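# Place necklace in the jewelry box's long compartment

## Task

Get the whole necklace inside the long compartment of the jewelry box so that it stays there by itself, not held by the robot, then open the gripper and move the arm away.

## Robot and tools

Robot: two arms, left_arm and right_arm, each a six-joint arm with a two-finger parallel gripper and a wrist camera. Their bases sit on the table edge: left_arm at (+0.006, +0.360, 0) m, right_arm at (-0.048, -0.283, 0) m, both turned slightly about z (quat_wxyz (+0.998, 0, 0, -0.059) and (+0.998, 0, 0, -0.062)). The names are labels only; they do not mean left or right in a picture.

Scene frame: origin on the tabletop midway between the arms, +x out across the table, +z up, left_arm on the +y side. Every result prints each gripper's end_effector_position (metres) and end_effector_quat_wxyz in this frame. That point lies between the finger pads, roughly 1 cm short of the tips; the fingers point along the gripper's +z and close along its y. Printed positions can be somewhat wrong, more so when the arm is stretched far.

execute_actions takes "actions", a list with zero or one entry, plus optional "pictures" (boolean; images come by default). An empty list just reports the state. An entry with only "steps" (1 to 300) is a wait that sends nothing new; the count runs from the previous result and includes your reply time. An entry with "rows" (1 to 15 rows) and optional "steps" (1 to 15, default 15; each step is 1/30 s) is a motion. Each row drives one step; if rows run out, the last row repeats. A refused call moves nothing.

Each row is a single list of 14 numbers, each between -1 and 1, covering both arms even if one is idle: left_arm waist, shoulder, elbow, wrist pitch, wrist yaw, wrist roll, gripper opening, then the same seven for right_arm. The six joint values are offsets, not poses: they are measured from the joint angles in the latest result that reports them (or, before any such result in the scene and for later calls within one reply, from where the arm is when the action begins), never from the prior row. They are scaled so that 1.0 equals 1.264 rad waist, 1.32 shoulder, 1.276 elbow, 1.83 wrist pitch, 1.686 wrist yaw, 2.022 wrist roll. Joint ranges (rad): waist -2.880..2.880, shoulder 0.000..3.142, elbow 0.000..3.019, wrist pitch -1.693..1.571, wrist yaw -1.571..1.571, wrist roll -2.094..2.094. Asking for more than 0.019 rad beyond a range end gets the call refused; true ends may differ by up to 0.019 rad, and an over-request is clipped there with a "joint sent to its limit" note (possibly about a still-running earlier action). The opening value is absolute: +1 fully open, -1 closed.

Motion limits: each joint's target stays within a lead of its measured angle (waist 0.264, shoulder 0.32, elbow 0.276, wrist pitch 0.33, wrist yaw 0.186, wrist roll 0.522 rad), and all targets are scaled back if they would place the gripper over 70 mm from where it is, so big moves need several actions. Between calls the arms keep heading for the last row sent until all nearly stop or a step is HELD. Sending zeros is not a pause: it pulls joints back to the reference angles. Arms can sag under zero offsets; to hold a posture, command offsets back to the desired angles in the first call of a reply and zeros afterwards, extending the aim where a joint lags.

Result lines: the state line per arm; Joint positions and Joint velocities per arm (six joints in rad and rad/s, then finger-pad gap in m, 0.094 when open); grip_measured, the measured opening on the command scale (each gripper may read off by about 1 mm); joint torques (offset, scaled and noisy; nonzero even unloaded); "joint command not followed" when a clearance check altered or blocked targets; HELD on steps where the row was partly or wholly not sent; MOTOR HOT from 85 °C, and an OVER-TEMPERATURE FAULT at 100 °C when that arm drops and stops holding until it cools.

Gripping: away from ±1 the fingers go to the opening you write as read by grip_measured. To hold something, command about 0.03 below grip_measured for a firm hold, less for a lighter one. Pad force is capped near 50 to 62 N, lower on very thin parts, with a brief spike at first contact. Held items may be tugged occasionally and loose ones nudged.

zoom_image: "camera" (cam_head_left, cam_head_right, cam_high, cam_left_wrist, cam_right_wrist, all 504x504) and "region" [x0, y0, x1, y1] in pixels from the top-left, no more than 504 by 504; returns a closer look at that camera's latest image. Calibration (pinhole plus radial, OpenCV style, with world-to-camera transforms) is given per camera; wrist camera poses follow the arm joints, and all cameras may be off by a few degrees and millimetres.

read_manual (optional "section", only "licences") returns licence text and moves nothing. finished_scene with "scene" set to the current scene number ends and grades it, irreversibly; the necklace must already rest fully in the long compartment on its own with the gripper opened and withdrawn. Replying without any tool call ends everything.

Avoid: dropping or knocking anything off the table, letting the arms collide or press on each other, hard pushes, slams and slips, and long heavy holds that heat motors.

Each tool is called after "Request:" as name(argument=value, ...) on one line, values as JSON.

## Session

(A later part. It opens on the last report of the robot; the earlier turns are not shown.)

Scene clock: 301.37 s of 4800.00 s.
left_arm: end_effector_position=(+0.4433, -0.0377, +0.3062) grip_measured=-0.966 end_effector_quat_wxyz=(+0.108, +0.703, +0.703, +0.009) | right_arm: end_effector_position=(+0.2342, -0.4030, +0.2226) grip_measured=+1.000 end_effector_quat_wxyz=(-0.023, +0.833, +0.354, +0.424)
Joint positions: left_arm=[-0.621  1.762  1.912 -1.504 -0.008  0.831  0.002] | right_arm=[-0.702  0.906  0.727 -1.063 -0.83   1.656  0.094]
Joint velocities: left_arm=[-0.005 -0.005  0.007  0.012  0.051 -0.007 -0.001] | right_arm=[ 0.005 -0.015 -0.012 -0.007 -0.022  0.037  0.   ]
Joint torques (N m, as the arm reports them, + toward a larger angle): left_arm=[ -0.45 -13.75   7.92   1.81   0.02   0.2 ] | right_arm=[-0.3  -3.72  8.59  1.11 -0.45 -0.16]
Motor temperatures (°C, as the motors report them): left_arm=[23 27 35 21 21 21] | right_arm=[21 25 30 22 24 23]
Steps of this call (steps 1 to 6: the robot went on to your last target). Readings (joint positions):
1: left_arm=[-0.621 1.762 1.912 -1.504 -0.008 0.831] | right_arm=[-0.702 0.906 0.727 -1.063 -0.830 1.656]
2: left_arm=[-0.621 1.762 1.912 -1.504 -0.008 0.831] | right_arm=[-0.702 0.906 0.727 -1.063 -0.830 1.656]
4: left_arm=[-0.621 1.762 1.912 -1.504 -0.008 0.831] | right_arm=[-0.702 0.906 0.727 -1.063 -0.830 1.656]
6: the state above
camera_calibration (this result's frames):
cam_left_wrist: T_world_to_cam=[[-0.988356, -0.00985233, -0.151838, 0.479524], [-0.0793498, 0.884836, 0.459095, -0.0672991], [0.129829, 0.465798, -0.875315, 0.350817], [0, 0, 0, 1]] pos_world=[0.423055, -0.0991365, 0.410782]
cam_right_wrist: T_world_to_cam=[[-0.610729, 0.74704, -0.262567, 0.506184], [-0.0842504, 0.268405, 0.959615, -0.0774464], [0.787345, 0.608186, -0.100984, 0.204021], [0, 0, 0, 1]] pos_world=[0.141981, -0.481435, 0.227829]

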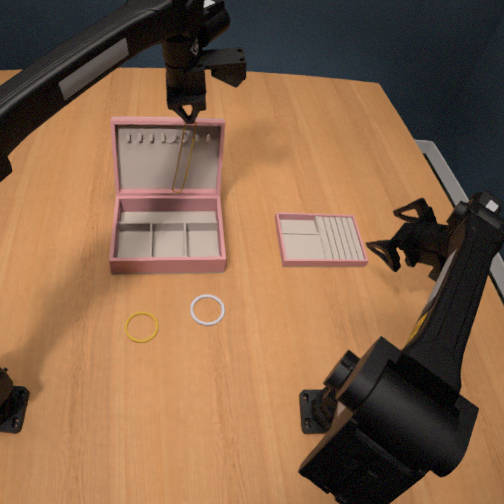

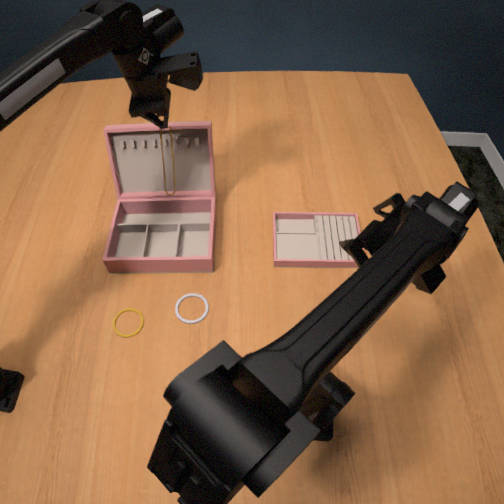

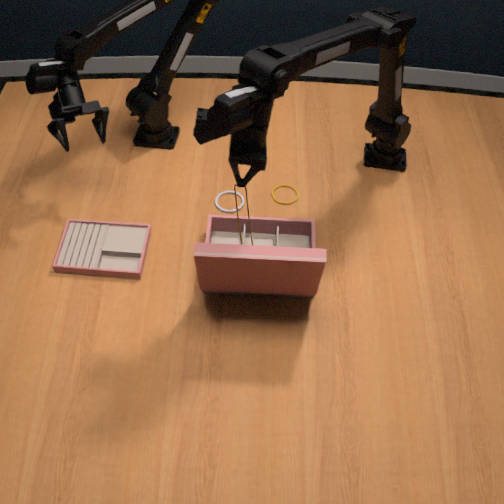

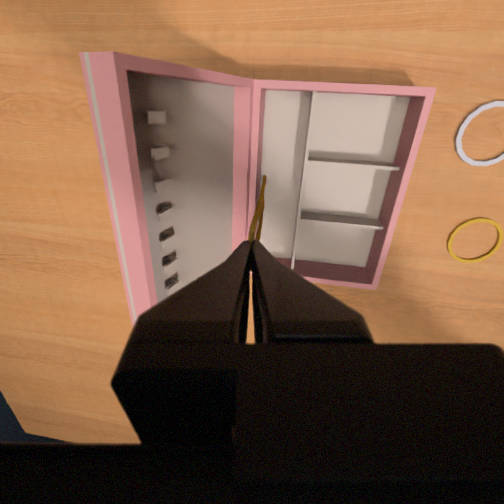

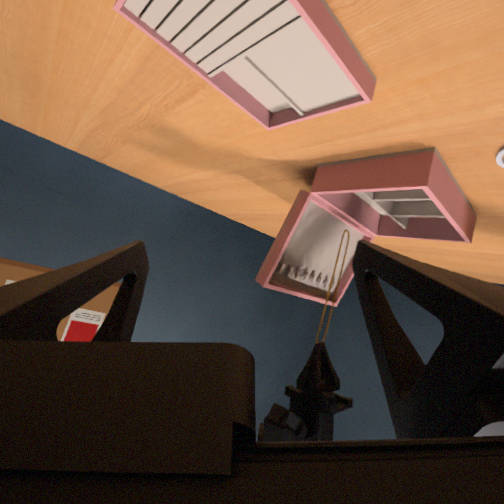

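Request:
execute_actions(actions=[{"rows":[[0,0,-0.002,0.008,0,0,-0.985,0,0,0,0,0,0,1],[0,0,-0.005,0.011,0,0,-0.985,0,0,0,0,0,0,1],[0,0,-0.008,0.014,0,0,-0.985,0,0,0,0,0,0,1],[0,0,-0.011,0.017,0,0,-0.985,0,0,0,0,0,0,1],[0,0,-0.014,0.02,0,0,-0.985,0,0,0,0,0,0,1],[0,0,-0.017,0.023,0,0,-0.985,0,0,0,0,0,0,1],[0,0,-0.02,0.026,0,0,-0.985,0,0,0,0,0,0,1],[0,0,-0.023,0.029,0,0,-0.985,0,0,0,0,0,0,1],[0,0,-0.026,0.032,0,0,-0.985,0,0,0,0,0,0,1],[0,0,-0.029,0.035,0,0,-0.985,0,0,0,0,0,0,1],[0,0,-0.032,0.038,0,0,-0.985,0,0,0,0,0,0,1],[0,0,-0.035,0.041,0,0,-0.985,0,0,0,0,0,0,1],[0,0,-0.038,0.044,0,0,-0.985,0,0,0,0,0,0,1],[0,0,-0.04,0.046,0,0,-0.985,0,0,0,0,0,0,1],[0,0,-0.041,0.047,0,0,-0.985,0,0,0,0,0,0,1]],"steps":15}], pictures=false)

Request:
execute_actions(actions=[{"steps":60}])

Request:
execute_actions(actions=[{"steps":6}])

Request:
execute_actions(actions=[{"steps":6}])

Scene clock: 312.97 s of 4800.00 s.
left_arm: end_effector_position=(+0.4475, -0.0415, +0.2898) grip_measured=-0.966 end_effector_quat_wxyz=(+0.115, +0.702, +0.703, +0.009) | right_arm: end_effector_position=(+0.2342, -0.4030, +0.2226) grip_measured=+1.000 end_effector_quat_wxyz=(-0.023, +0.833, +0.354, +0.424)
Joint positions: left_arm=[-0.621  1.762  1.866 -1.444 -0.008  0.831  0.002] | right_arm=[-0.702  0.906  0.727 -1.063 -0.83   1.656  0.094]
Joint velocities: left_arm=[-0.005  0.005 -0.081  0.125 -0.022  0.037 -0.   ] | right_arm=[-0.005 -0.015  0.007 -0.007  0.007 -0.051  0.   ]
Joint torques (N m, as the arm reports them, + toward a larger angle): left_arm=[ -0.48 -13.93   7.68   1.8    0.02   0.07] | right_arm=[-0.34 -3.88  8.57  1.12 -0.44 -0.16]
Motor temperatures (°C, as the motors report them): left_arm=[23 27 34 21 21 21] | right_arm=[21 25 30 22 24 23]
Steps of this call (steps 1 to 15: the robot went on to your last target; steps 16 to 333: nothing new was sent; steps 334 to 348: all 15 steps of this action). Readings (joint positions):
334: left_arm=[-0.621 1.762 1.912 -1.504 -0.008 0.831] | right_arm=[-0.702 0.906 0.727 -1.063 -0.830 1.656]
335: left_arm=[-0.621 1.762 1.912 -1.504 -0.008 0.831] | right_arm=[-0.702 0.906 0.727 -1.063 -0.830 1.656]
337: left_arm=[-0.621 1.762 1.909 -1.500 -0.008 0.831] | right_arm=[-0.702 0.906 0.727 -1.063 -0.830 1.656]
341: left_arm=[-0.621 1.762 1.894 -1.480 -0.008 0.831] | right_arm=[-0.702 0.906 0.727 -1.063 -0.830 1.656]
348: the state above

Scene clock: 314.97 s of 4800.00 s.
left_arm: end_effector_position=(+0.4481, -0.0420, +0.2881) grip_measured=-0.966 end_effector_quat_wxyz=(+0.116, +0.702, +0.703, +0.009) | right_arm: end_effector_position=(+0.2342, -0.4030, +0.2226) grip_measured=+1.000 end_effector_quat_wxyz=(-0.023, +0.833, +0.354, +0.424)
Joint positions: left_arm=[-0.621  1.762  1.861 -1.437 -0.008  0.831  0.002] | right_arm=[-0.702  0.906  0.727 -1.063 -0.83   1.656  0.094]
Joint velocities: left_arm=[ 0.005 -0.005 -0.012  0.017  0.022 -0.051 -0.001] | right_arm=[-0.015 -0.005 -0.007 -0.002  0.037  0.022  0.   ]
Joint torques (N m, as the arm reports them, + toward a larger angle): left_arm=[ -0.45 -13.81   7.73   1.83   0.02   0.06] | right_arm=[-0.35 -3.84  8.57  1.14 -0.43 -0.16]
Motor temperatures (°C, as the motors report them): left_arm=[23 27 34 21 21 21] | right_arm=[21 25 30 22 24 23]
Steps of this call (steps 1 to 15: the robot went on to your last target; steps 16 to 60: nothing new was sent). Readings (joint positions):
1: left_arm=[-0.621 1.762 1.864 -1.441 -0.008 0.831] | right_arm=[-0.702 0.906 0.727 -1.063 -0.830 1.656]
2: left_arm=[-0.621 1.762 1.862 -1.439 -0.008 0.831] | right_arm=[-0.702 0.906 0.727 -1.063 -0.830 1.656]
4: left_arm=[-0.621 1.762 1.861 -1.438 -0.008 0.831] | right_arm=[-0.702 0.906 0.727 -1.063 -0.830 1.656]
8: left_arm=[-0.621 1.762 1.861 -1.437 -0.008 0.831] | right_arm=[-0.702 0.906 0.727 -1.063 -0.830 1.656]
60: the state above
All arms were judged still, so your last target was given up. Only a new action makes them travel on or press farther. Fingers that are still opening or closing keep moving.
camera_calibration (this result's frames):
cam_left_wrist: T_world_to_cam=[[-0.986352, -0.011681, -0.164234, 0.48407], [-0.0851, 0.890083, 0.447784, -0.0486531], [0.140952, 0.455649, -0.878929, 0.331982], [0, 0, 0, 1]] pos_world=[0.42653, -0.102308, 0.393076]
cam_right_wrist: T_world_to_cam=[[-0.610729, 0.74704, -0.262567, 0.506184], [-0.0842504, 0.268405, 0.959615, -0.0774464], [0.787345, 0.608186, -0.100984, 0.204021], [0, 0, 0, 1]] pos_world=[0.141981, -0.481435, 0.227829]

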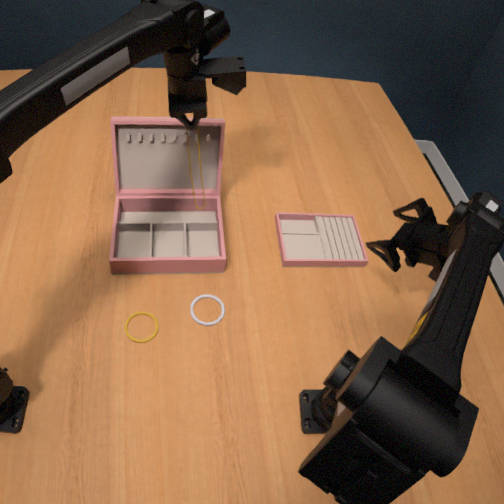

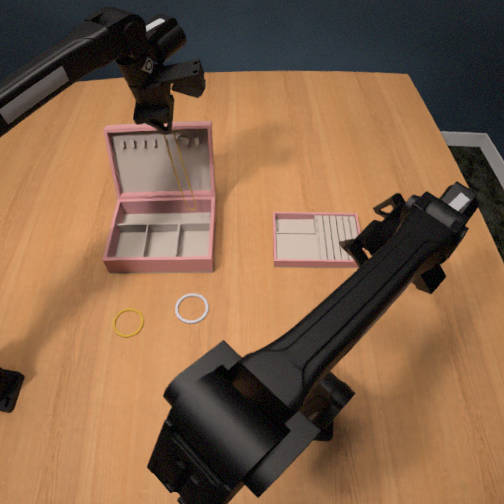

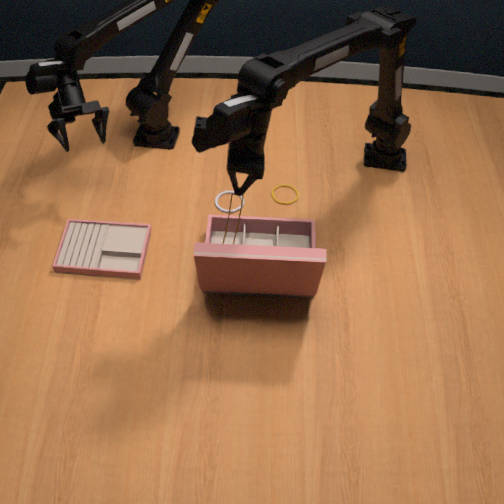

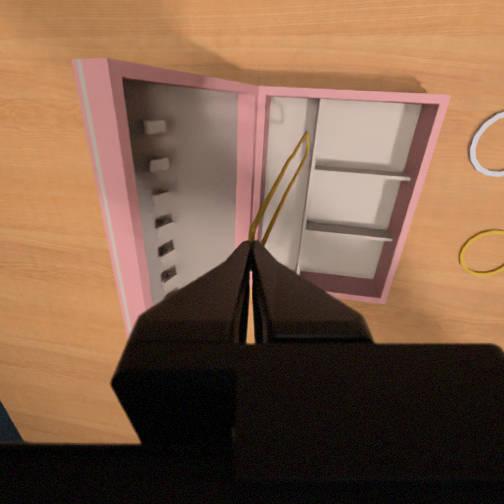

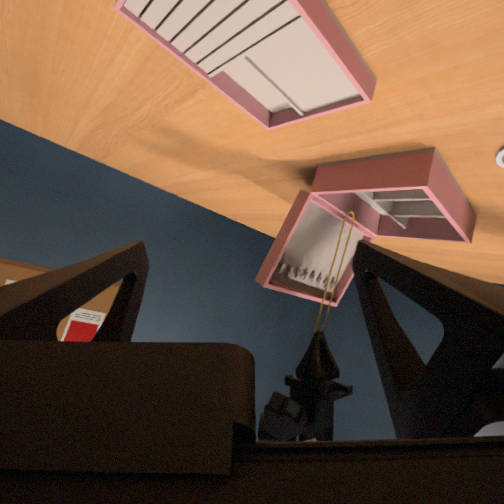

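Scene clock: 315.17 s of 4800.00 s.
left_arm: end_effector_position=(+0.4481, -0.0420, +0.2881) grip_measured=-0.966 end_effector_quat_wxyz=(+0.116, +0.702, +0.703, +0.009) | right_arm: end_effector_position=(+0.2342, -0.4030, +0.2226) grip_measured=+1.000 end_effector_quat_wxyz=(-0.023, +0.833, +0.354, +0.424)
Joint positions: left_arm=[-0.621  1.762  1.861 -1.437 -0.008  0.831  0.002] | right_arm=[-0.702  0.906  0.727 -1.063 -0.83   1.656  0.094]
Joint velocities: left_arm=[-0.005 -0.005 -0.027  0.007 -0.051  0.022  0.   ] | right_arm=[ 0.005 -0.005  0.002 -0.017 -0.081  0.007  0.   ]
Joint torques (N m, as the arm reports them, + toward a larger angle): left_arm=[ -0.46 -13.82   7.75   1.85   0.02   0.06] | right_arm=[-0.32 -3.86  8.57  1.12 -0.44 -0.16]
Motor temperatures (°C, as the motors report them): left_arm=[23 27 34 21 21 21] | right_arm=[21 25 30 22 24 23]
Steps of this call (steps 1 to 6: nothing new was sent). Readings (joint positions):
1: left_arm=[-0.621 1.762 1.861 -1.437 -0.008 0.831] | right_arm=[-0.702 0.906 0.727 -1.063 -0.830 1.656]
2: left_arm=[-0.621 1.762 1.861 -1.437 -0.008 0.831] | right_arm=[-0.702 0.906 0.727 -1.063 -0.830 1.656]
4: left_arm=[-0.621 1.762 1.861 -1.437 -0.008 0.831] | right_arm=[-0.702 0.906 0.727 -1.063 -0.830 1.656]
6: the state above
camera_calibration (this result's frames):
cam_left_wrist: T_world_to_cam=[[-0.986352, -0.011681, -0.164234, 0.48407], [-0.0851, 0.890083, 0.447784, -0.0486531], [0.140952, 0.455649, -0.878929, 0.331982], [0, 0, 0, 1]] pos_world=[0.42653, -0.102308, 0.393076]
cam_right_wrist: T_world_to_cam=[[-0.610729, 0.74704, -0.262567, 0.506184], [-0.0842504, 0.268405, 0.959615, -0.0774464], [0.787345, 0.608186, -0.100984, 0.204021], [0, 0, 0, 1]] pos_world=[0.141981, -0.481435, 0.227829]

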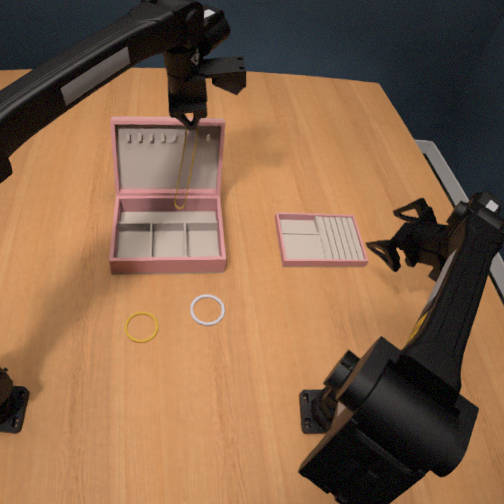

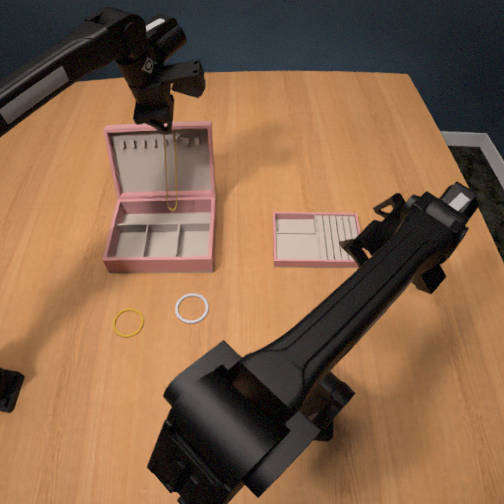

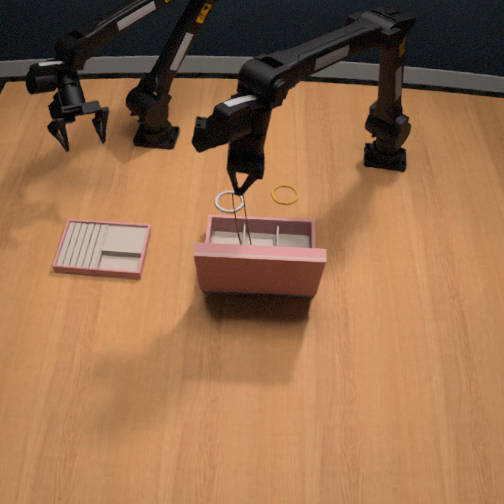

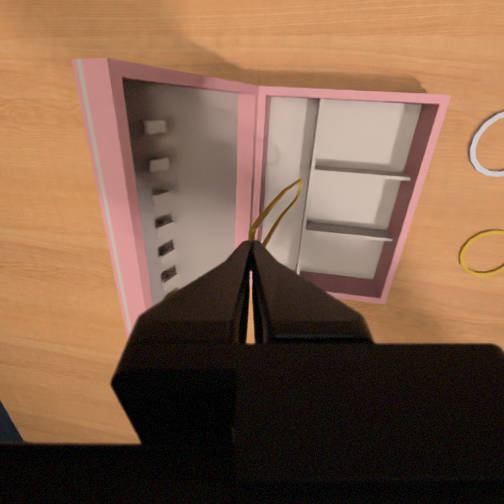

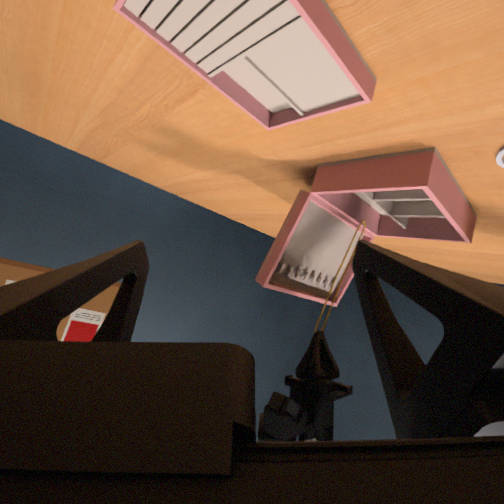

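Scene clock: 315.37 s of 4800.00 s.
left_arm: end_effector_position=(+0.4481, -0.0420, +0.2881) grip_measured=-0.966 end_effector_quat_wxyz=(+0.116, +0.702, +0.703, +0.009) | right_arm: end_effector_position=(+0.2342, -0.4030, +0.2226) grip_measured=+1.000 end_effector_quat_wxyz=(-0.023, +0.833, +0.354, +0.424)
Joint positions: left_arm=[-0.621  1.762  1.861 -1.437 -0.008  0.831  0.002] | right_arm=[-0.702  0.906  0.727 -1.063 -0.83   1.656  0.094]
Joint velocities: left_arm=[-0.005  0.005 -0.002  0.022  0.007 -0.081 -0.002] | right_arm=[-0.005 -0.005 -0.017  0.002 -0.066  0.066  0.   ]
Joint torques (N m, as the arm reports them, + toward a larger angle): left_arm=[ -0.48 -13.84   7.75   1.84   0.02   0.06] | right_arm=[-0.28 -3.87  8.57  1.14 -0.43 -0.16]
Motor temperatures (°C, as the motors report them): left_arm=[23 27 34 21 21 21] | right_arm=[21 25 30 22 24 23]
Steps of this call (steps 1 to 6: nothing new was sent). Readings (joint positions):
1: left_arm=[-0.621 1.762 1.861 -1.437 -0.008 0.831] | right_arm=[-0.702 0.906 0.727 -1.063 -0.830 1.656]
2: left_arm=[-0.621 1.762 1.861 -1.437 -0.008 0.831] | right_arm=[-0.702 0.906 0.727 -1.063 -0.830 1.656]
4: left_arm=[-0.621 1.762 1.861 -1.437 -0.008 0.831] | right_arm=[-0.702 0.906 0.727 -1.063 -0.830 1.656]
6: the state above
camera_calibration (this result's frames):
cam_left_wrist: T_world_to_cam=[[-0.986352, -0.011681, -0.164234, 0.48407], [-0.0851, 0.890083, 0.447784, -0.0486531], [0.140952, 0.455649, -0.878929, 0.331982], [0, 0, 0, 1]] pos_world=[0.42653, -0.102308, 0.393076]
cam_right_wrist: T_world_to_cam=[[-0.610729, 0.74704, -0.262567, 0.506184], [-0.0842504, 0.268405, 0.959615, -0.0774464], [0.787345, 0.608186, -0.100984, 0.204021], [0, 0, 0, 1]] pos_world=[0.141981, -0.481435, 0.227829]

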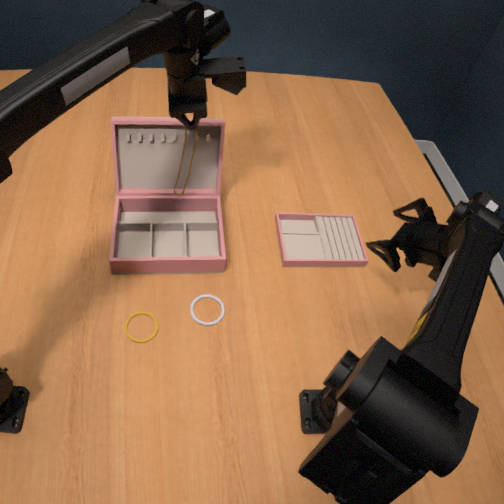

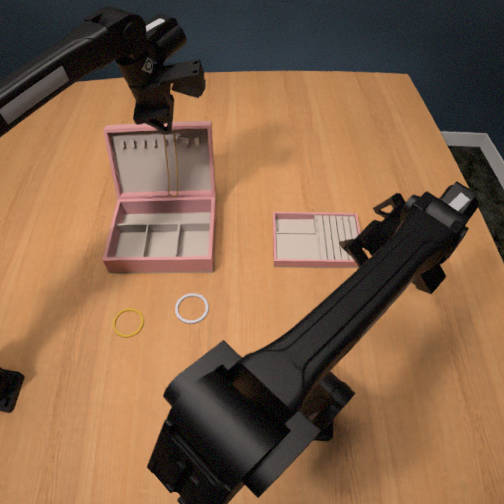

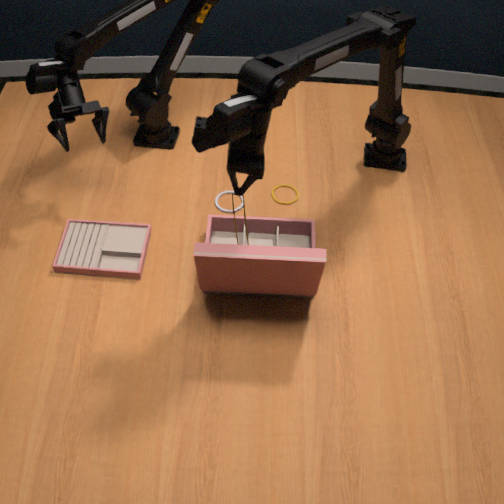

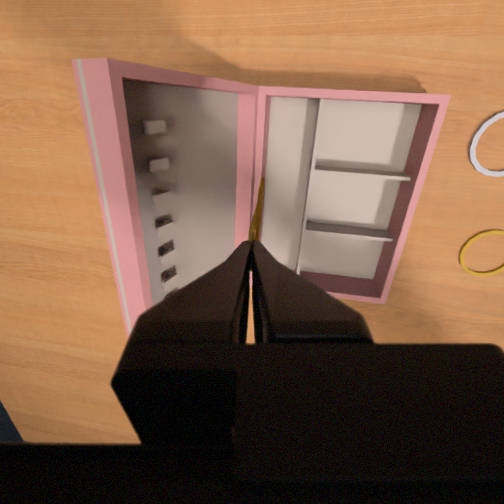

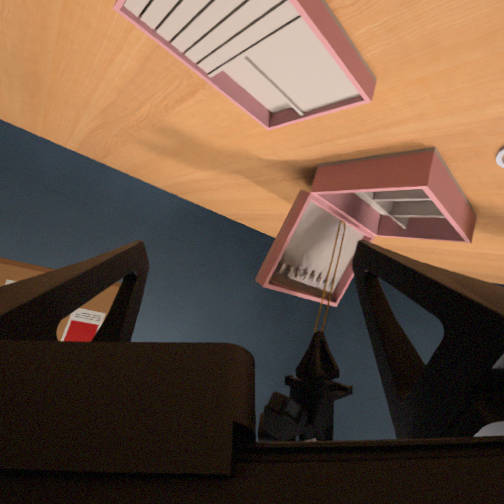

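Request:
execute_actions(actions=[{"rows":[[0,0,-0.001,0.009,0,0,-0.985,0,0,0,0,0,0,1],[0,0,-0.003,0.01,0,0,-0.985,0,0,0,0,0,0,1],[0,0,-0.005,0.012,0,0,-0.985,0,0,0,0,0,0,1],[0,0,-0.007,0.013,0,0,-0.985,0,0,0,0,0,0,1],[0,0,-0.009,0.014,0,0,-0.985,0,0,0,0,0,0,1],[0,0,-0.011,0.015,0,0,-0.985,0,0,0,0,0,0,1],[0,0,-0.013,0.017,0,0,-0.985,0,0,0,0,0,0,1],[0,0,-0.015,0.018,0,0,-0.985,0,0,0,0,0,0,1],[0,0,-0.017,0.019,0,0,-0.985,0,0,0,0,0,0,1],[0,0,-0.019,0.02,0,0,-0.985,0,0,0,0,0,0,1],[0,0,-0.021,0.022,0,0,-0.985,0,0,0,0,0,0,1],[0,0,-0.023,0.023,0,0,-0.985,0,0,0,0,0,0,1],[0,0,-0.025,0.024,0,0,-0.985,0,0,0,0,0,0,1],[0,0,-0.027,0.025,0,0,-0.985,0,0,0,0,0,0,1],[0,0,-0.029,0.026,0,0,-0.985,0,0,0,0,0,0,1]],"steps":15}], pictures=false)

Request:
execute_actions(actions=[{"steps":60}])

Request:
execute_actions(actions=[{"steps":7}])

Scene clock: 326.03 s of 4800.00 s.
left_arm: end_effector_position=(+0.4481, -0.0421, +0.2768) grip_measured=-0.966 end_effector_quat_wxyz=(+0.114, +0.702, +0.703, +0.009) | right_arm: end_effector_position=(+0.2342, -0.4030, +0.2226) grip_measured=+1.000 end_effector_quat_wxyz=(-0.023, +0.833, +0.354, +0.424)
Joint positions: left_arm=[-0.621  1.762  1.832 -1.411 -0.008  0.831  0.002] | right_arm=[-0.702  0.906  0.727 -1.063 -0.83   1.656  0.094]
Joint velocities: left_arm=[-0.005  0.005 -0.056  0.066  0.037 -0.051 -0.   ] | right_arm=[ 0.024 -0.005 -0.007 -0.002 -0.022  0.051  0.   ]
Joint torques (N m, as the arm reports them, + toward a larger angle): left_arm=[ -0.48 -13.79   7.64   1.93   0.02   0.07] | right_arm=[-0.3  -3.83  8.56  1.14 -0.44 -0.16]
Motor temperatures (°C, as the motors report them): left_arm=[23 27 33 21 21 21] | right_arm=[21 25 30 22 24 23]
Steps of this call (steps 1 to 305: nothing new was sent; steps 306 to 320: all 15 steps of this action). Readings (joint positions):
306: left_arm=[-0.621 1.762 1.861 -1.437 -0.008 0.831] | right_arm=[-0.702 0.906 0.727 -1.063 -0.830 1.656]
307: left_arm=[-0.621 1.762 1.861 -1.437 -0.008 0.831] | right_arm=[-0.702 0.906 0.727 -1.063 -0.830 1.656]
309: left_arm=[-0.621 1.762 1.861 -1.435 -0.008 0.831] | right_arm=[-0.702 0.906 0.727 -1.063 -0.830 1.656]
313: left_arm=[-0.621 1.762 1.852 -1.426 -0.008 0.831] | right_arm=[-0.702 0.906 0.727 -1.063 -0.830 1.656]
320: the state above

Scene clock: 328.03 s of 4800.00 s.
left_arm: end_effector_position=(+0.4479, -0.0419, +0.2747) grip_measured=-0.966 end_effector_quat_wxyz=(+0.114, +0.702, +0.703, +0.009) | right_arm: end_effector_position=(+0.2342, -0.4030, +0.2226) grip_measured=+1.000 end_effector_quat_wxyz=(-0.023, +0.833, +0.354, +0.424)
Joint positions: left_arm=[-0.621  1.762  1.827 -1.408 -0.008  0.831  0.002] | right_arm=[-0.702  0.906  0.727 -1.063 -0.83   1.656  0.094]
Joint velocities: left_arm=[-0.015 -0.015  0.002 -0.012 -0.051 -0.007  0.   ] | right_arm=[ 0.005 -0.015 -0.007 -0.002 -0.022  0.007  0.   ]
Joint torques (N m, as the arm reports them, + toward a larger angle): left_arm=[ -0.5  -13.84   7.74   1.84   0.02   0.07] | right_arm=[-0.21 -3.82  8.58  1.1  -0.44 -0.16]
Motor temperatures (°C, as the motors report them): left_arm=[23 27 33 21 21 21] | right_arm=[21 25 30 22 24 23]
Steps of this call (steps 1 to 15: the robot went on to your last target; steps 16 to 60: nothing new was sent). Readings (joint positions):
1: left_arm=[-0.621 1.762 1.830 -1.410 -0.008 0.831] | right_arm=[-0.702 0.906 0.727 -1.063 -0.830 1.656]
2: left_arm=[-0.621 1.762 1.828 -1.409 -0.008 0.831] | right_arm=[-0.702 0.906 0.727 -1.063 -0.830 1.656]
4: left_arm=[-0.621 1.762 1.827 -1.408 -0.008 0.831] | right_arm=[-0.702 0.906 0.727 -1.063 -0.830 1.656]
8: left_arm=[-0.621 1.762 1.827 -1.408 -0.008 0.831] | right_arm=[-0.702 0.906 0.727 -1.063 -0.830 1.656]
60: the state above
All arms were judged still, so your last target was given up. Only a new action makes them travel on or press farther. Fingers that are still opening or closing keep moving.
camera_calibration (this result's frames):
cam_left_wrist: T_world_to_cam=[[-0.986993, -0.0110967, -0.160383, 0.480982], [-0.0833264, 0.888465, 0.451317, -0.0446336], [0.137486, 0.458811, -0.877833, 0.321574], [0, 0, 0, 1]] pos_world=[0.426794, -0.102549, 0.379574]
cam_right_wrist: T_world_to_cam=[[-0.610729, 0.74704, -0.262567, 0.506184], [-0.0842504, 0.268405, 0.959615, -0.0774464], [0.787345, 0.608186, -0.100984, 0.204021], [0, 0, 0, 1]] pos_world=[0.141981, -0.481435, 0.227829]

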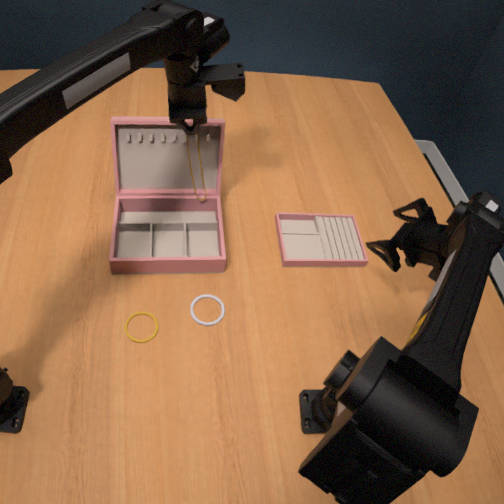

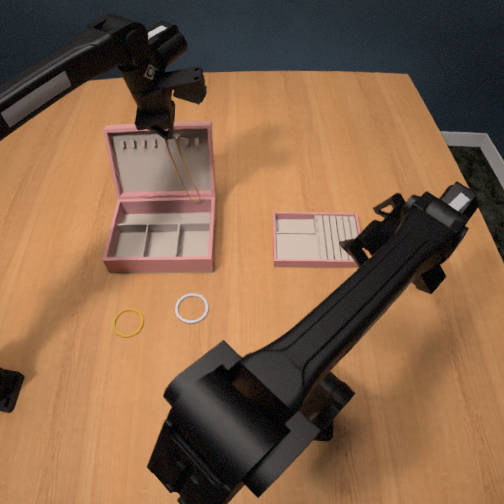

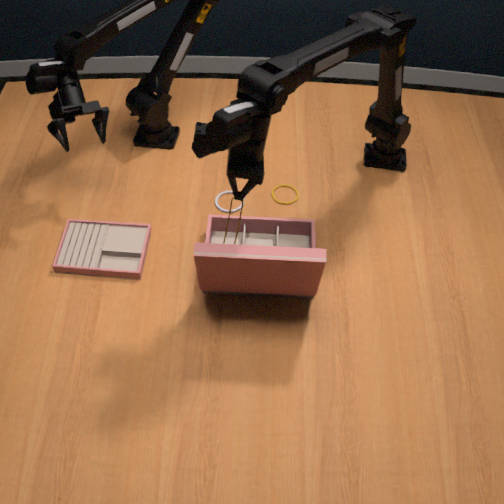

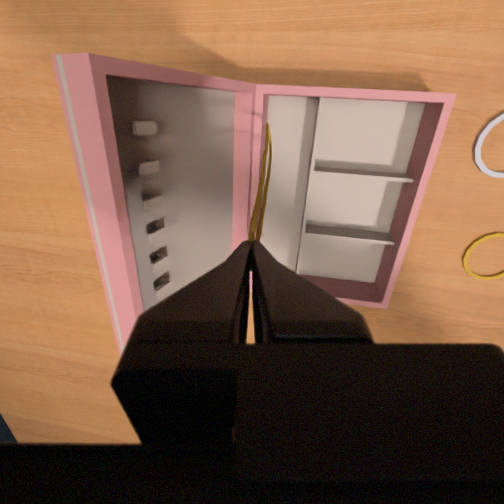

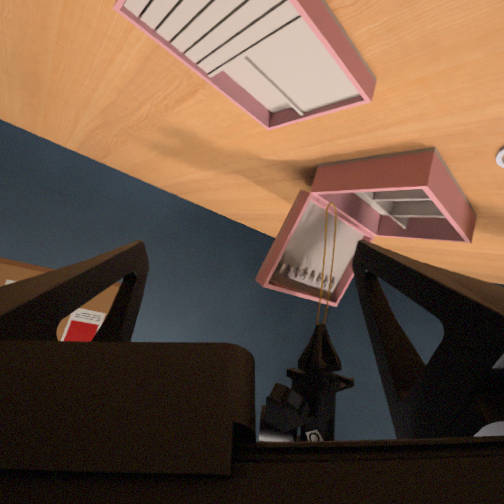

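Scene clock: 328.27 s of 4800.00 s.
left_arm: end_effector_position=(+0.4479, -0.0419, +0.2747) grip_measured=-0.966 end_effector_quat_wxyz=(+0.114, +0.702, +0.703, +0.009) | right_arm: end_effector_position=(+0.2342, -0.4030, +0.2226) grip_measured=+1.000 end_effector_quat_wxyz=(-0.023, +0.833, +0.354, +0.424)
Joint positions: left_arm=[-0.621  1.762  1.827 -1.408 -0.008  0.831  0.002] | right_arm=[-0.702  0.906  0.727 -1.063 -0.83   1.656  0.094]
Joint velocities: left_arm=[ 0.015 -0.005  0.002  0.012 -0.007 -0.037  0.   ] | right_arm=[-0.005 -0.005  0.002 -0.002  0.007 -0.022  0.   ]
Joint torques (N m, as the arm reports them, + toward a larger angle): left_arm=[ -0.44 -13.86   7.75   1.84   0.02   0.07] | right_arm=[-0.21 -3.81  8.58  1.12 -0.44 -0.16]
Motor temperatures (°C, as the motors report them): left_arm=[23 27 33 21 21 21] | right_arm=[21 25 30 22 24 23]
Steps of this call (steps 1 to 7: nothing new was sent). Readings (joint positions):
1: left_arm=[-0.621 1.762 1.827 -1.408 -0.008 0.831] | right_arm=[-0.702 0.906 0.727 -1.063 -0.830 1.656]
2: left_arm=[-0.621 1.762 1.827 -1.408 -0.008 0.831] | right_arm=[-0.702 0.906 0.727 -1.063 -0.830 1.656]
4: left_arm=[-0.621 1.762 1.827 -1.408 -0.008 0.831] | right_arm=[-0.702 0.906 0.727 -1.063 -0.830 1.656]
7: the state above
camera_calibration (this result's frames):
cam_left_wrist: T_world_to_cam=[[-0.986993, -0.0110967, -0.160383, 0.480982], [-0.0833264, 0.888465, 0.451317, -0.0446336], [0.137486, 0.458811, -0.877833, 0.321574], [0, 0, 0, 1]] pos_world=[0.426794, -0.102549, 0.379574]
cam_right_wrist: T_world_to_cam=[[-0.610729, 0.74704, -0.262567, 0.506184], [-0.0842504, 0.268405, 0.959615, -0.0774464], [0.787345, 0.608186, -0.100984, 0.204021], [0, 0, 0, 1]] pos_world=[0.141981, -0.481435, 0.227829]

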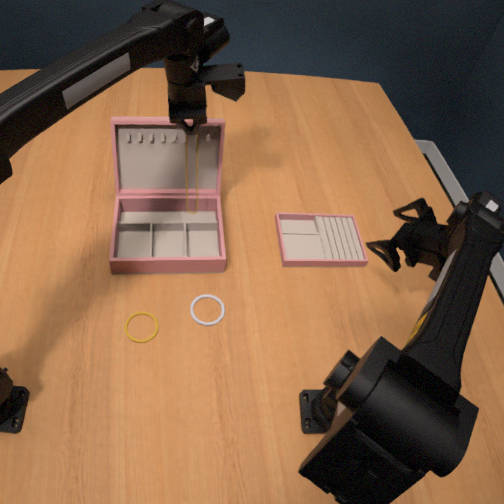

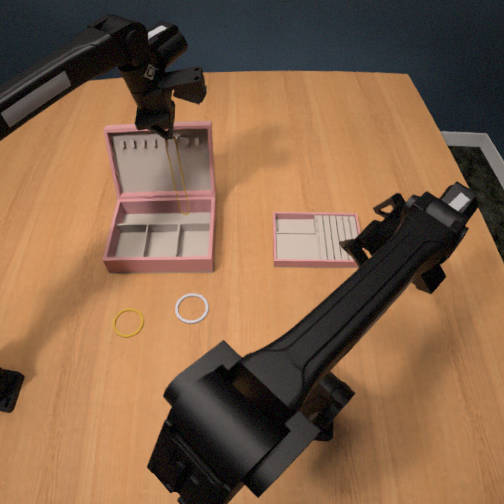

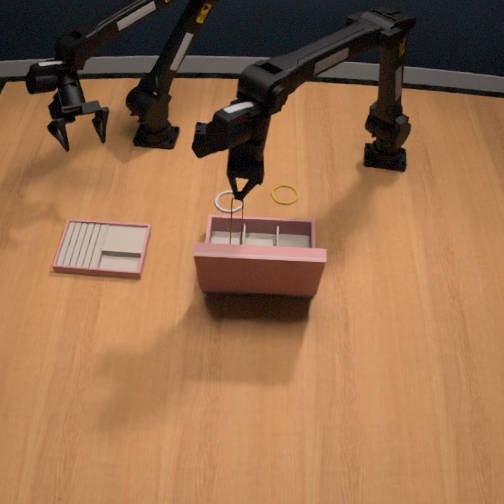

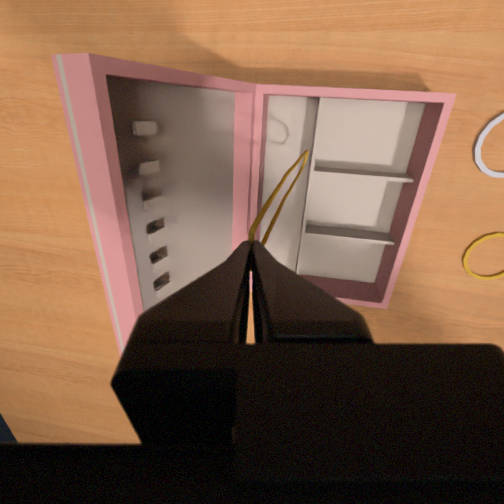

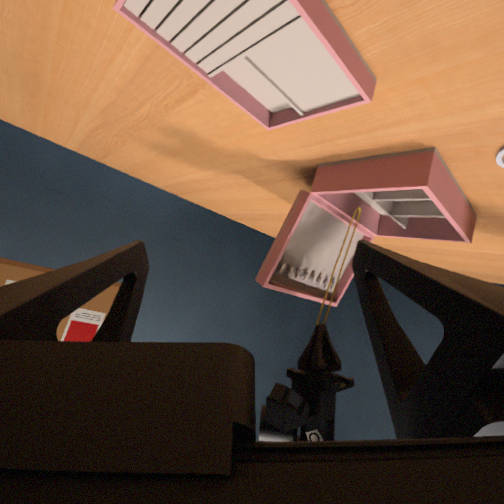

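Request:
execute_actions(actions=[{"rows":[[0,0,-0.002,0.009,0,0,-0.985,0,0,0,0,0,0,1],[0,0,-0.005,0.011,0,0,-0.985,0,0,0,0,0,0,1],[0,0,-0.009,0.014,0,0,-0.985,0,0,0,0,0,0,1],[0,0,-0.014,0.017,0,0,-0.985,0,0,0,0,0,0,1],[0,0,-0.019,0.02,0,0,-0.985,0,0,0,0,0,0,1],[0,0,-0.024,0.024,0,0,-0.985,0,0,0,0,0,0,1],[0,0,-0.029,0.027,0,0,-0.985,0,0,0,0,0,0,1],[0,0,-0.034,0.03,0,0,-0.985,0,0,0,0,0,0,1],[0,0,-0.039,0.034,0,0,-0.985,0,0,0,0,0,0,1],[0,0,-0.044,0.037,0,0,-0.985,0,0,0,0,0,0,1],[0,0,-0.049,0.04,0,0,-0.985,0,0,0,0,0,0,1],[0,0,-0.054,0.044,0,0,-0.985,0,0,0,0,0,0,1],[0,0,-0.059,0.047,0,0,-0.985,0,0,0,0,0,0,1],[0,0,-0.064,0.051,0,0,-0.985,0,0,0,0,0,0,1],[0,0,-0.069,0.054,0,0,-0.985,0,0,0,0,0,0,1]],"steps":15}], pictures=false)

Request:
execute_actions(actions=[{"steps":30}])

Scene clock: 338.60 s of 4800.00 s.
left_arm: end_effector_position=(+0.4473, -0.0414, +0.2459) grip_measured=-0.966 end_effector_quat_wxyz=(+0.110, +0.703, +0.703, +0.009) | right_arm: end_effector_position=(+0.2342, -0.4030, +0.2226) grip_measured=+1.000 end_effector_quat_wxyz=(-0.023, +0.833, +0.354, +0.424)
Joint positions: left_arm=[-0.621  1.762  1.753 -1.34  -0.008  0.831  0.002] | right_arm=[-0.702  0.906  0.727 -1.063 -0.83   1.656  0.094]
Joint velocities: left_arm=[-0.005 -0.005 -0.173  0.188 -0.007 -0.022 -0.   ] | right_arm=[ 0.005  0.005  0.002 -0.002 -0.066 -0.022  0.   ]
Joint torques (N m, as the arm reports them, + toward a larger angle): left_arm=[ -0.48 -13.62   7.87   1.63   0.02   0.06] | right_arm=[-0.29 -3.76  8.6   1.13 -0.43 -0.16]
Motor temperatures (°C, as the motors report them): left_arm=[23 27 33 21 21 21] | right_arm=[21 25 30 22 24 23]
Steps of this call (steps 1 to 295: nothing new was sent; steps 296 to 310: all 15 steps of this action). Readings (joint positions):
296: left_arm=[-0.621 1.762 1.827 -1.408 -0.008 0.831] | right_arm=[-0.702 0.906 0.727 -1.063 -0.830 1.656]
297: left_arm=[-0.621 1.762 1.827 -1.408 -0.008 0.831] | right_arm=[-0.702 0.906 0.727 -1.063 -0.830 1.656]
299: left_arm=[-0.621 1.762 1.824 -1.403 -0.008 0.831] | right_arm=[-0.702 0.906 0.727 -1.063 -0.830 1.656]
303: left_arm=[-0.621 1.762 1.801 -1.381 -0.008 0.831] | right_arm=[-0.702 0.906 0.727 -1.063 -0.830 1.656]
310: the state above

Scene clock: 339.60 s of 4800.00 s.
left_arm: end_effector_position=(+0.4471, -0.0411, +0.2406) grip_measured=-0.966 end_effector_quat_wxyz=(+0.110, +0.703, +0.703, +0.009) | right_arm: end_effector_position=(+0.2342, -0.4030, +0.2226) grip_measured=+1.000 end_effector_quat_wxyz=(-0.023, +0.833, +0.354, +0.424)
Joint positions: left_arm=[-0.621  1.762  1.739 -1.327 -0.008  0.831  0.002] | right_arm=[-0.702  0.906  0.727 -1.063 -0.83   1.656  0.094]
Joint velocities: left_arm=[ 0.005 -0.005 -0.007 -0.012 -0.007 -0.022  0.   ] | right_arm=[ 0.005 -0.005  0.002  0.007 -0.007  0.037  0.   ]
Joint torques (N m, as the arm reports them, + toward a larger angle): left_arm=[ -0.38 -13.57   7.83   1.82   0.02   0.07] | right_arm=[-0.24 -3.93  8.58  1.13 -0.44 -0.16]
Motor temperatures (°C, as the motors report them): left_arm=[23 27 33 21 21 21] | right_arm=[21 25 30 22 24 23]
Steps of this call (steps 1 to 30: the robot went on to your last target). Readings (joint positions):
1: left_arm=[-0.621 1.762 1.747 -1.335 -0.008 0.831] | right_arm=[-0.702 0.906 0.727 -1.063 -0.830 1.656]
2: left_arm=[-0.621 1.762 1.743 -1.332 -0.008 0.831] | right_arm=[-0.702 0.906 0.727 -1.063 -0.830 1.656]
4: left_arm=[-0.621 1.762 1.739 -1.329 -0.008 0.831] | right_arm=[-0.702 0.906 0.727 -1.063 -0.830 1.656]
8: left_arm=[-0.621 1.762 1.739 -1.327 -0.008 0.831] | right_arm=[-0.702 0.906 0.727 -1.063 -0.830 1.656]
30: the state above
All arms were judged still, so your last target was given up. Only a new action makes them travel on or press farther. Fingers that are still opening or closing keep moving.
camera_calibration (this result's frames):
cam_left_wrist: T_world_to_cam=[[-0.987881, -0.0102861, -0.154873, 0.473813], [-0.0807687, 0.886131, 0.456343, -0.0324542], [0.132543, 0.463321, -0.876222, 0.293451], [0, 0, 0, 1]] pos_world=[0.426554, -0.10233, 0.345319]
cam_right_wrist: T_world_to_cam=[[-0.610729, 0.74704, -0.262567, 0.506184], [-0.0842504, 0.268405, 0.959615, -0.0774464], [0.787345, 0.608186, -0.100984, 0.204021], [0, 0, 0, 1]] pos_world=[0.141981, -0.481435, 0.227829]

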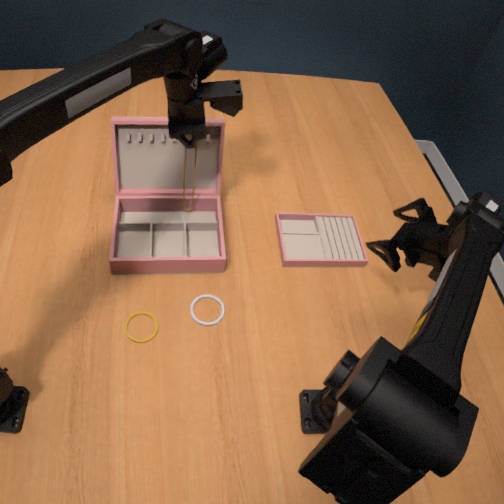

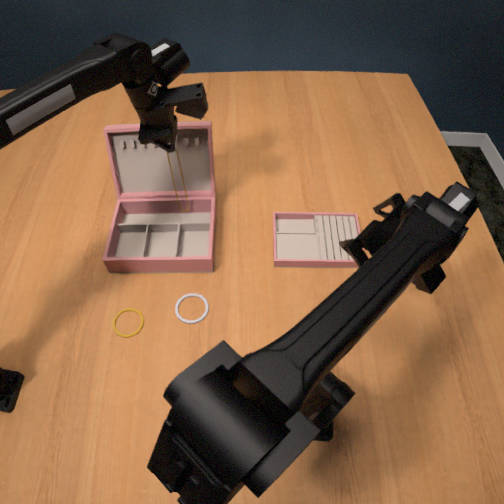

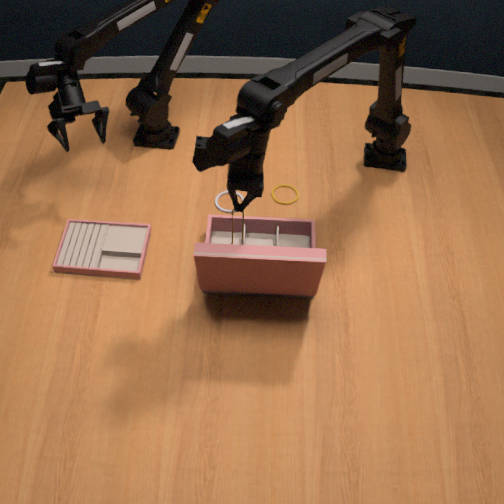

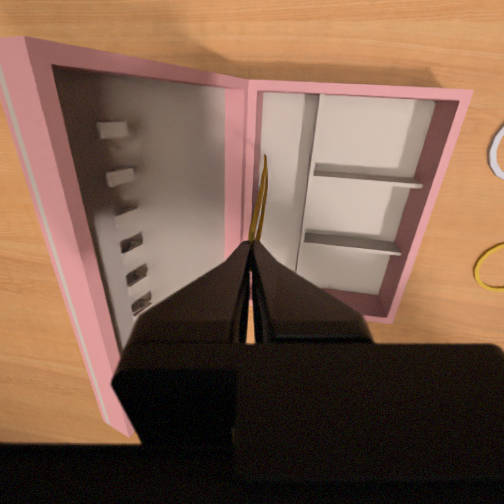

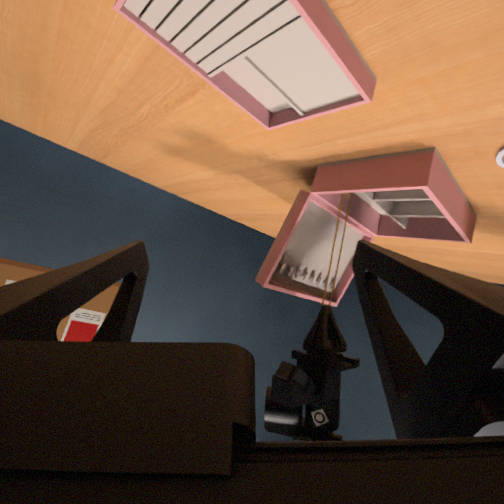

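Request:
execute_actions(actions=[{"rows":[[0,0,-0.002,0.009,0,0,-0.985,0,0,0,0,0,0,1],[0,0,-0.006,0.012,0,0,-0.985,0,0,0,0,0,0,1],[0,0,-0.012,0.016,0,0,-0.985,0,0,0,0,0,0,1],[0,0,-0.018,0.02,0,0,-0.985,0,0,0,0,0,0,1],[0,0,-0.024,0.025,0,0,-0.985,0,0,0,0,0,0,1],[0,0,-0.03,0.029,0,0,-0.985,0,0,0,0,0,0,1],[0,0,-0.036,0.033,0,0,-0.985,0,0,0,0,0,0,1],[0,0,-0.042,0.038,0,0,-0.985,0,0,0,0,0,0,1],[0,0,-0.048,0.042,0,0,-0.985,0,0,0,0,0,0,1],[0,0,-0.054,0.047,0,0,-0.985,0,0,0,0,0,0,1],[0,0,-0.06,0.051,0,0,-0.985,0,0,0,0,0,0,1],[0,0,-0.066,0.056,0,0,-0.985,0,0,0,0,0,0,1],[0,0,-0.072,0.06,0,0,-0.985,0,0,0,0,0,0,1],[0,0,-0.078,0.065,0,0,-0.985,0,0,0,0,0,0,1],[0,0,-0.084,0.069,0,0,-0.985,0,0,0,0,0,0,1]],"steps":15}], pictures=false)

Request:
execute_actions(actions=[{"steps":30}])

Scene clock: 369.33 s of 4800.00 s.
left_arm: end_effector_position=(+0.4454, -0.0396, +0.2059) grip_measured=-0.966 end_effector_quat_wxyz=(+0.110, +0.703, +0.703, +0.009) | right_arm: end_effector_position=(+0.2342, -0.4030, +0.2226) grip_measured=+1.000 end_effector_quat_wxyz=(-0.023, +0.833, +0.354, +0.424)
Joint positions: left_arm=[-0.621  1.762  1.648 -1.236 -0.008  0.831  0.002] | right_arm=[-0.702  0.906  0.727 -1.063 -0.83   1.656  0.094]
Joint velocities: left_arm=[-0.024 -0.005 -0.208  0.256  0.022  0.022 -0.   ] | right_arm=[ 0.015  0.015 -0.002 -0.002 -0.037 -0.051  0.   ]
Joint torques (N m, as the arm reports them, + toward a larger angle): left_arm=[ -0.51 -12.98   7.57   1.69   0.02   0.07] | right_arm=[-0.25 -3.92  8.58  1.11 -0.44 -0.16]
Motor temperatures (°C, as the motors report them): left_arm=[23 28 33 21 21 21] | right_arm=[21 25 30 22 24 23]
Steps of this call (steps 1 to 877: nothing new was sent; steps 878 to 892: all 15 steps of this action). Readings (joint positions):
878: left_arm=[-0.621 1.762 1.739 -1.327 -0.008 0.831] | right_arm=[-0.702 0.906 0.727 -1.063 -0.830 1.656]
879: left_arm=[-0.621 1.762 1.739 -1.326 -0.008 0.831] | right_arm=[-0.702 0.906 0.727 -1.063 -0.830 1.656]
881: left_arm=[-0.621 1.762 1.734 -1.319 -0.008 0.831] | right_arm=[-0.702 0.906 0.727 -1.063 -0.830 1.656]
885: left_arm=[-0.621 1.762 1.706 -1.291 -0.008 0.831] | right_arm=[-0.702 0.906 0.727 -1.063 -0.830 1.656]
892: the state above

Scene clock: 370.33 s of 4800.00 s.
left_arm: end_effector_position=(+0.4448, -0.0391, +0.1997) grip_measured=-0.966 end_effector_quat_wxyz=(+0.110, +0.703, +0.703, +0.009) | right_arm: end_effector_position=(+0.2342, -0.4030, +0.2226) grip_measured=+1.000 end_effector_quat_wxyz=(-0.023, +0.833, +0.354, +0.424)
Joint positions: left_arm=[-0.621  1.762  1.631 -1.219 -0.008  0.831  0.002] | right_arm=[-0.702  0.906  0.727 -1.063 -0.83   1.656  0.094]
Joint velocities: left_arm=[-0.015 -0.015  0.007 -0.017 -0.007  0.051  0.002] | right_arm=[-0.005 -0.005 -0.012  0.007 -0.095 -0.081  0.   ]
Joint torques (N m, as the arm reports them, + toward a larger angle): left_arm=[ -0.46 -13.61   8.08   1.79   0.02   0.07] | right_arm=[-0.31 -3.75  8.56  1.09 -0.44 -0.16]
Motor temperatures (°C, as the motors report them): left_arm=[23 28 33 21 21 21] | right_arm=[21 25 30 22 24 23]
Steps of this call (steps 1 to 30: the robot went on to your last target). Readings (joint positions):
1: left_arm=[-0.621 1.762 1.642 -1.229 -0.008 0.831] | right_arm=[-0.702 0.906 0.727 -1.063 -0.830 1.656]
2: left_arm=[-0.621 1.762 1.637 -1.225 -0.008 0.831] | right_arm=[-0.702 0.906 0.727 -1.063 -0.830 1.656]
4: left_arm=[-0.621 1.762 1.632 -1.222 -0.008 0.831] | right_arm=[-0.702 0.906 0.727 -1.063 -0.830 1.656]
8: left_arm=[-0.621 1.762 1.631 -1.219 -0.008 0.831] | right_arm=[-0.702 0.906 0.727 -1.063 -0.830 1.656]
30: the state above
All arms were judged still, so your last target was given up. Only a new action makes them travel on or press farther. Fingers that are still opening or closing keep moving.
camera_calibration (this result's frames):
cam_left_wrist: T_world_to_cam=[[-0.987837, -0.0103259, -0.155148, 0.465293], [-0.0808972, 0.886248, 0.456092, -0.0156772], [0.13279, 0.463096, -0.876304, 0.256828], [0, 0, 0, 1]] pos_world=[0.424261, -0.100237, 0.304399]
cam_right_wrist: T_world_to_cam=[[-0.610729, 0.74704, -0.262567, 0.506184], [-0.0842504, 0.268405, 0.959615, -0.0774464], [0.787345, 0.608186, -0.100984, 0.204021], [0, 0, 0, 1]] pos_world=[0.141981, -0.481435, 0.227829]

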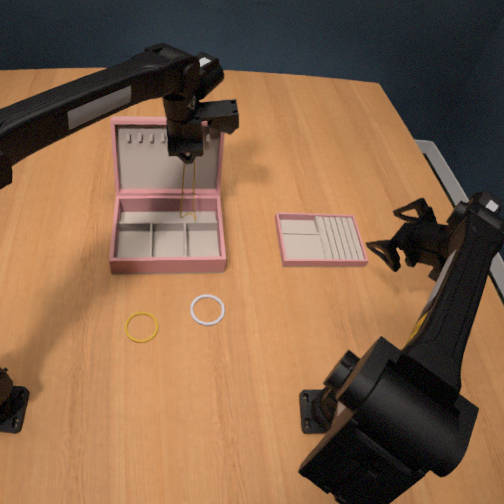

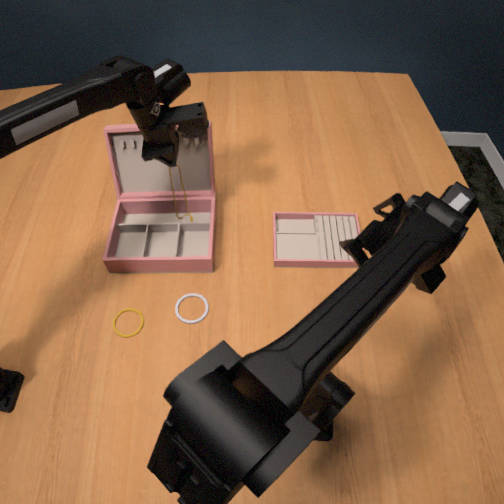

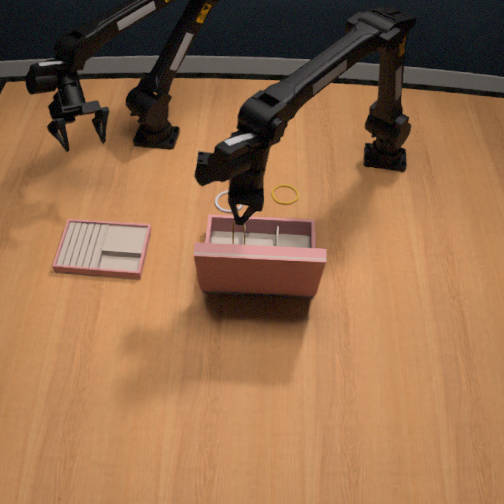

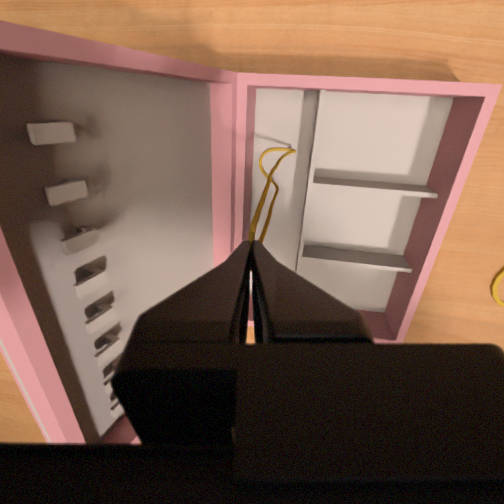

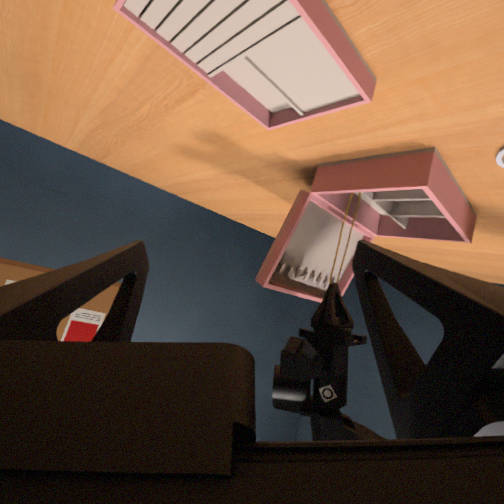

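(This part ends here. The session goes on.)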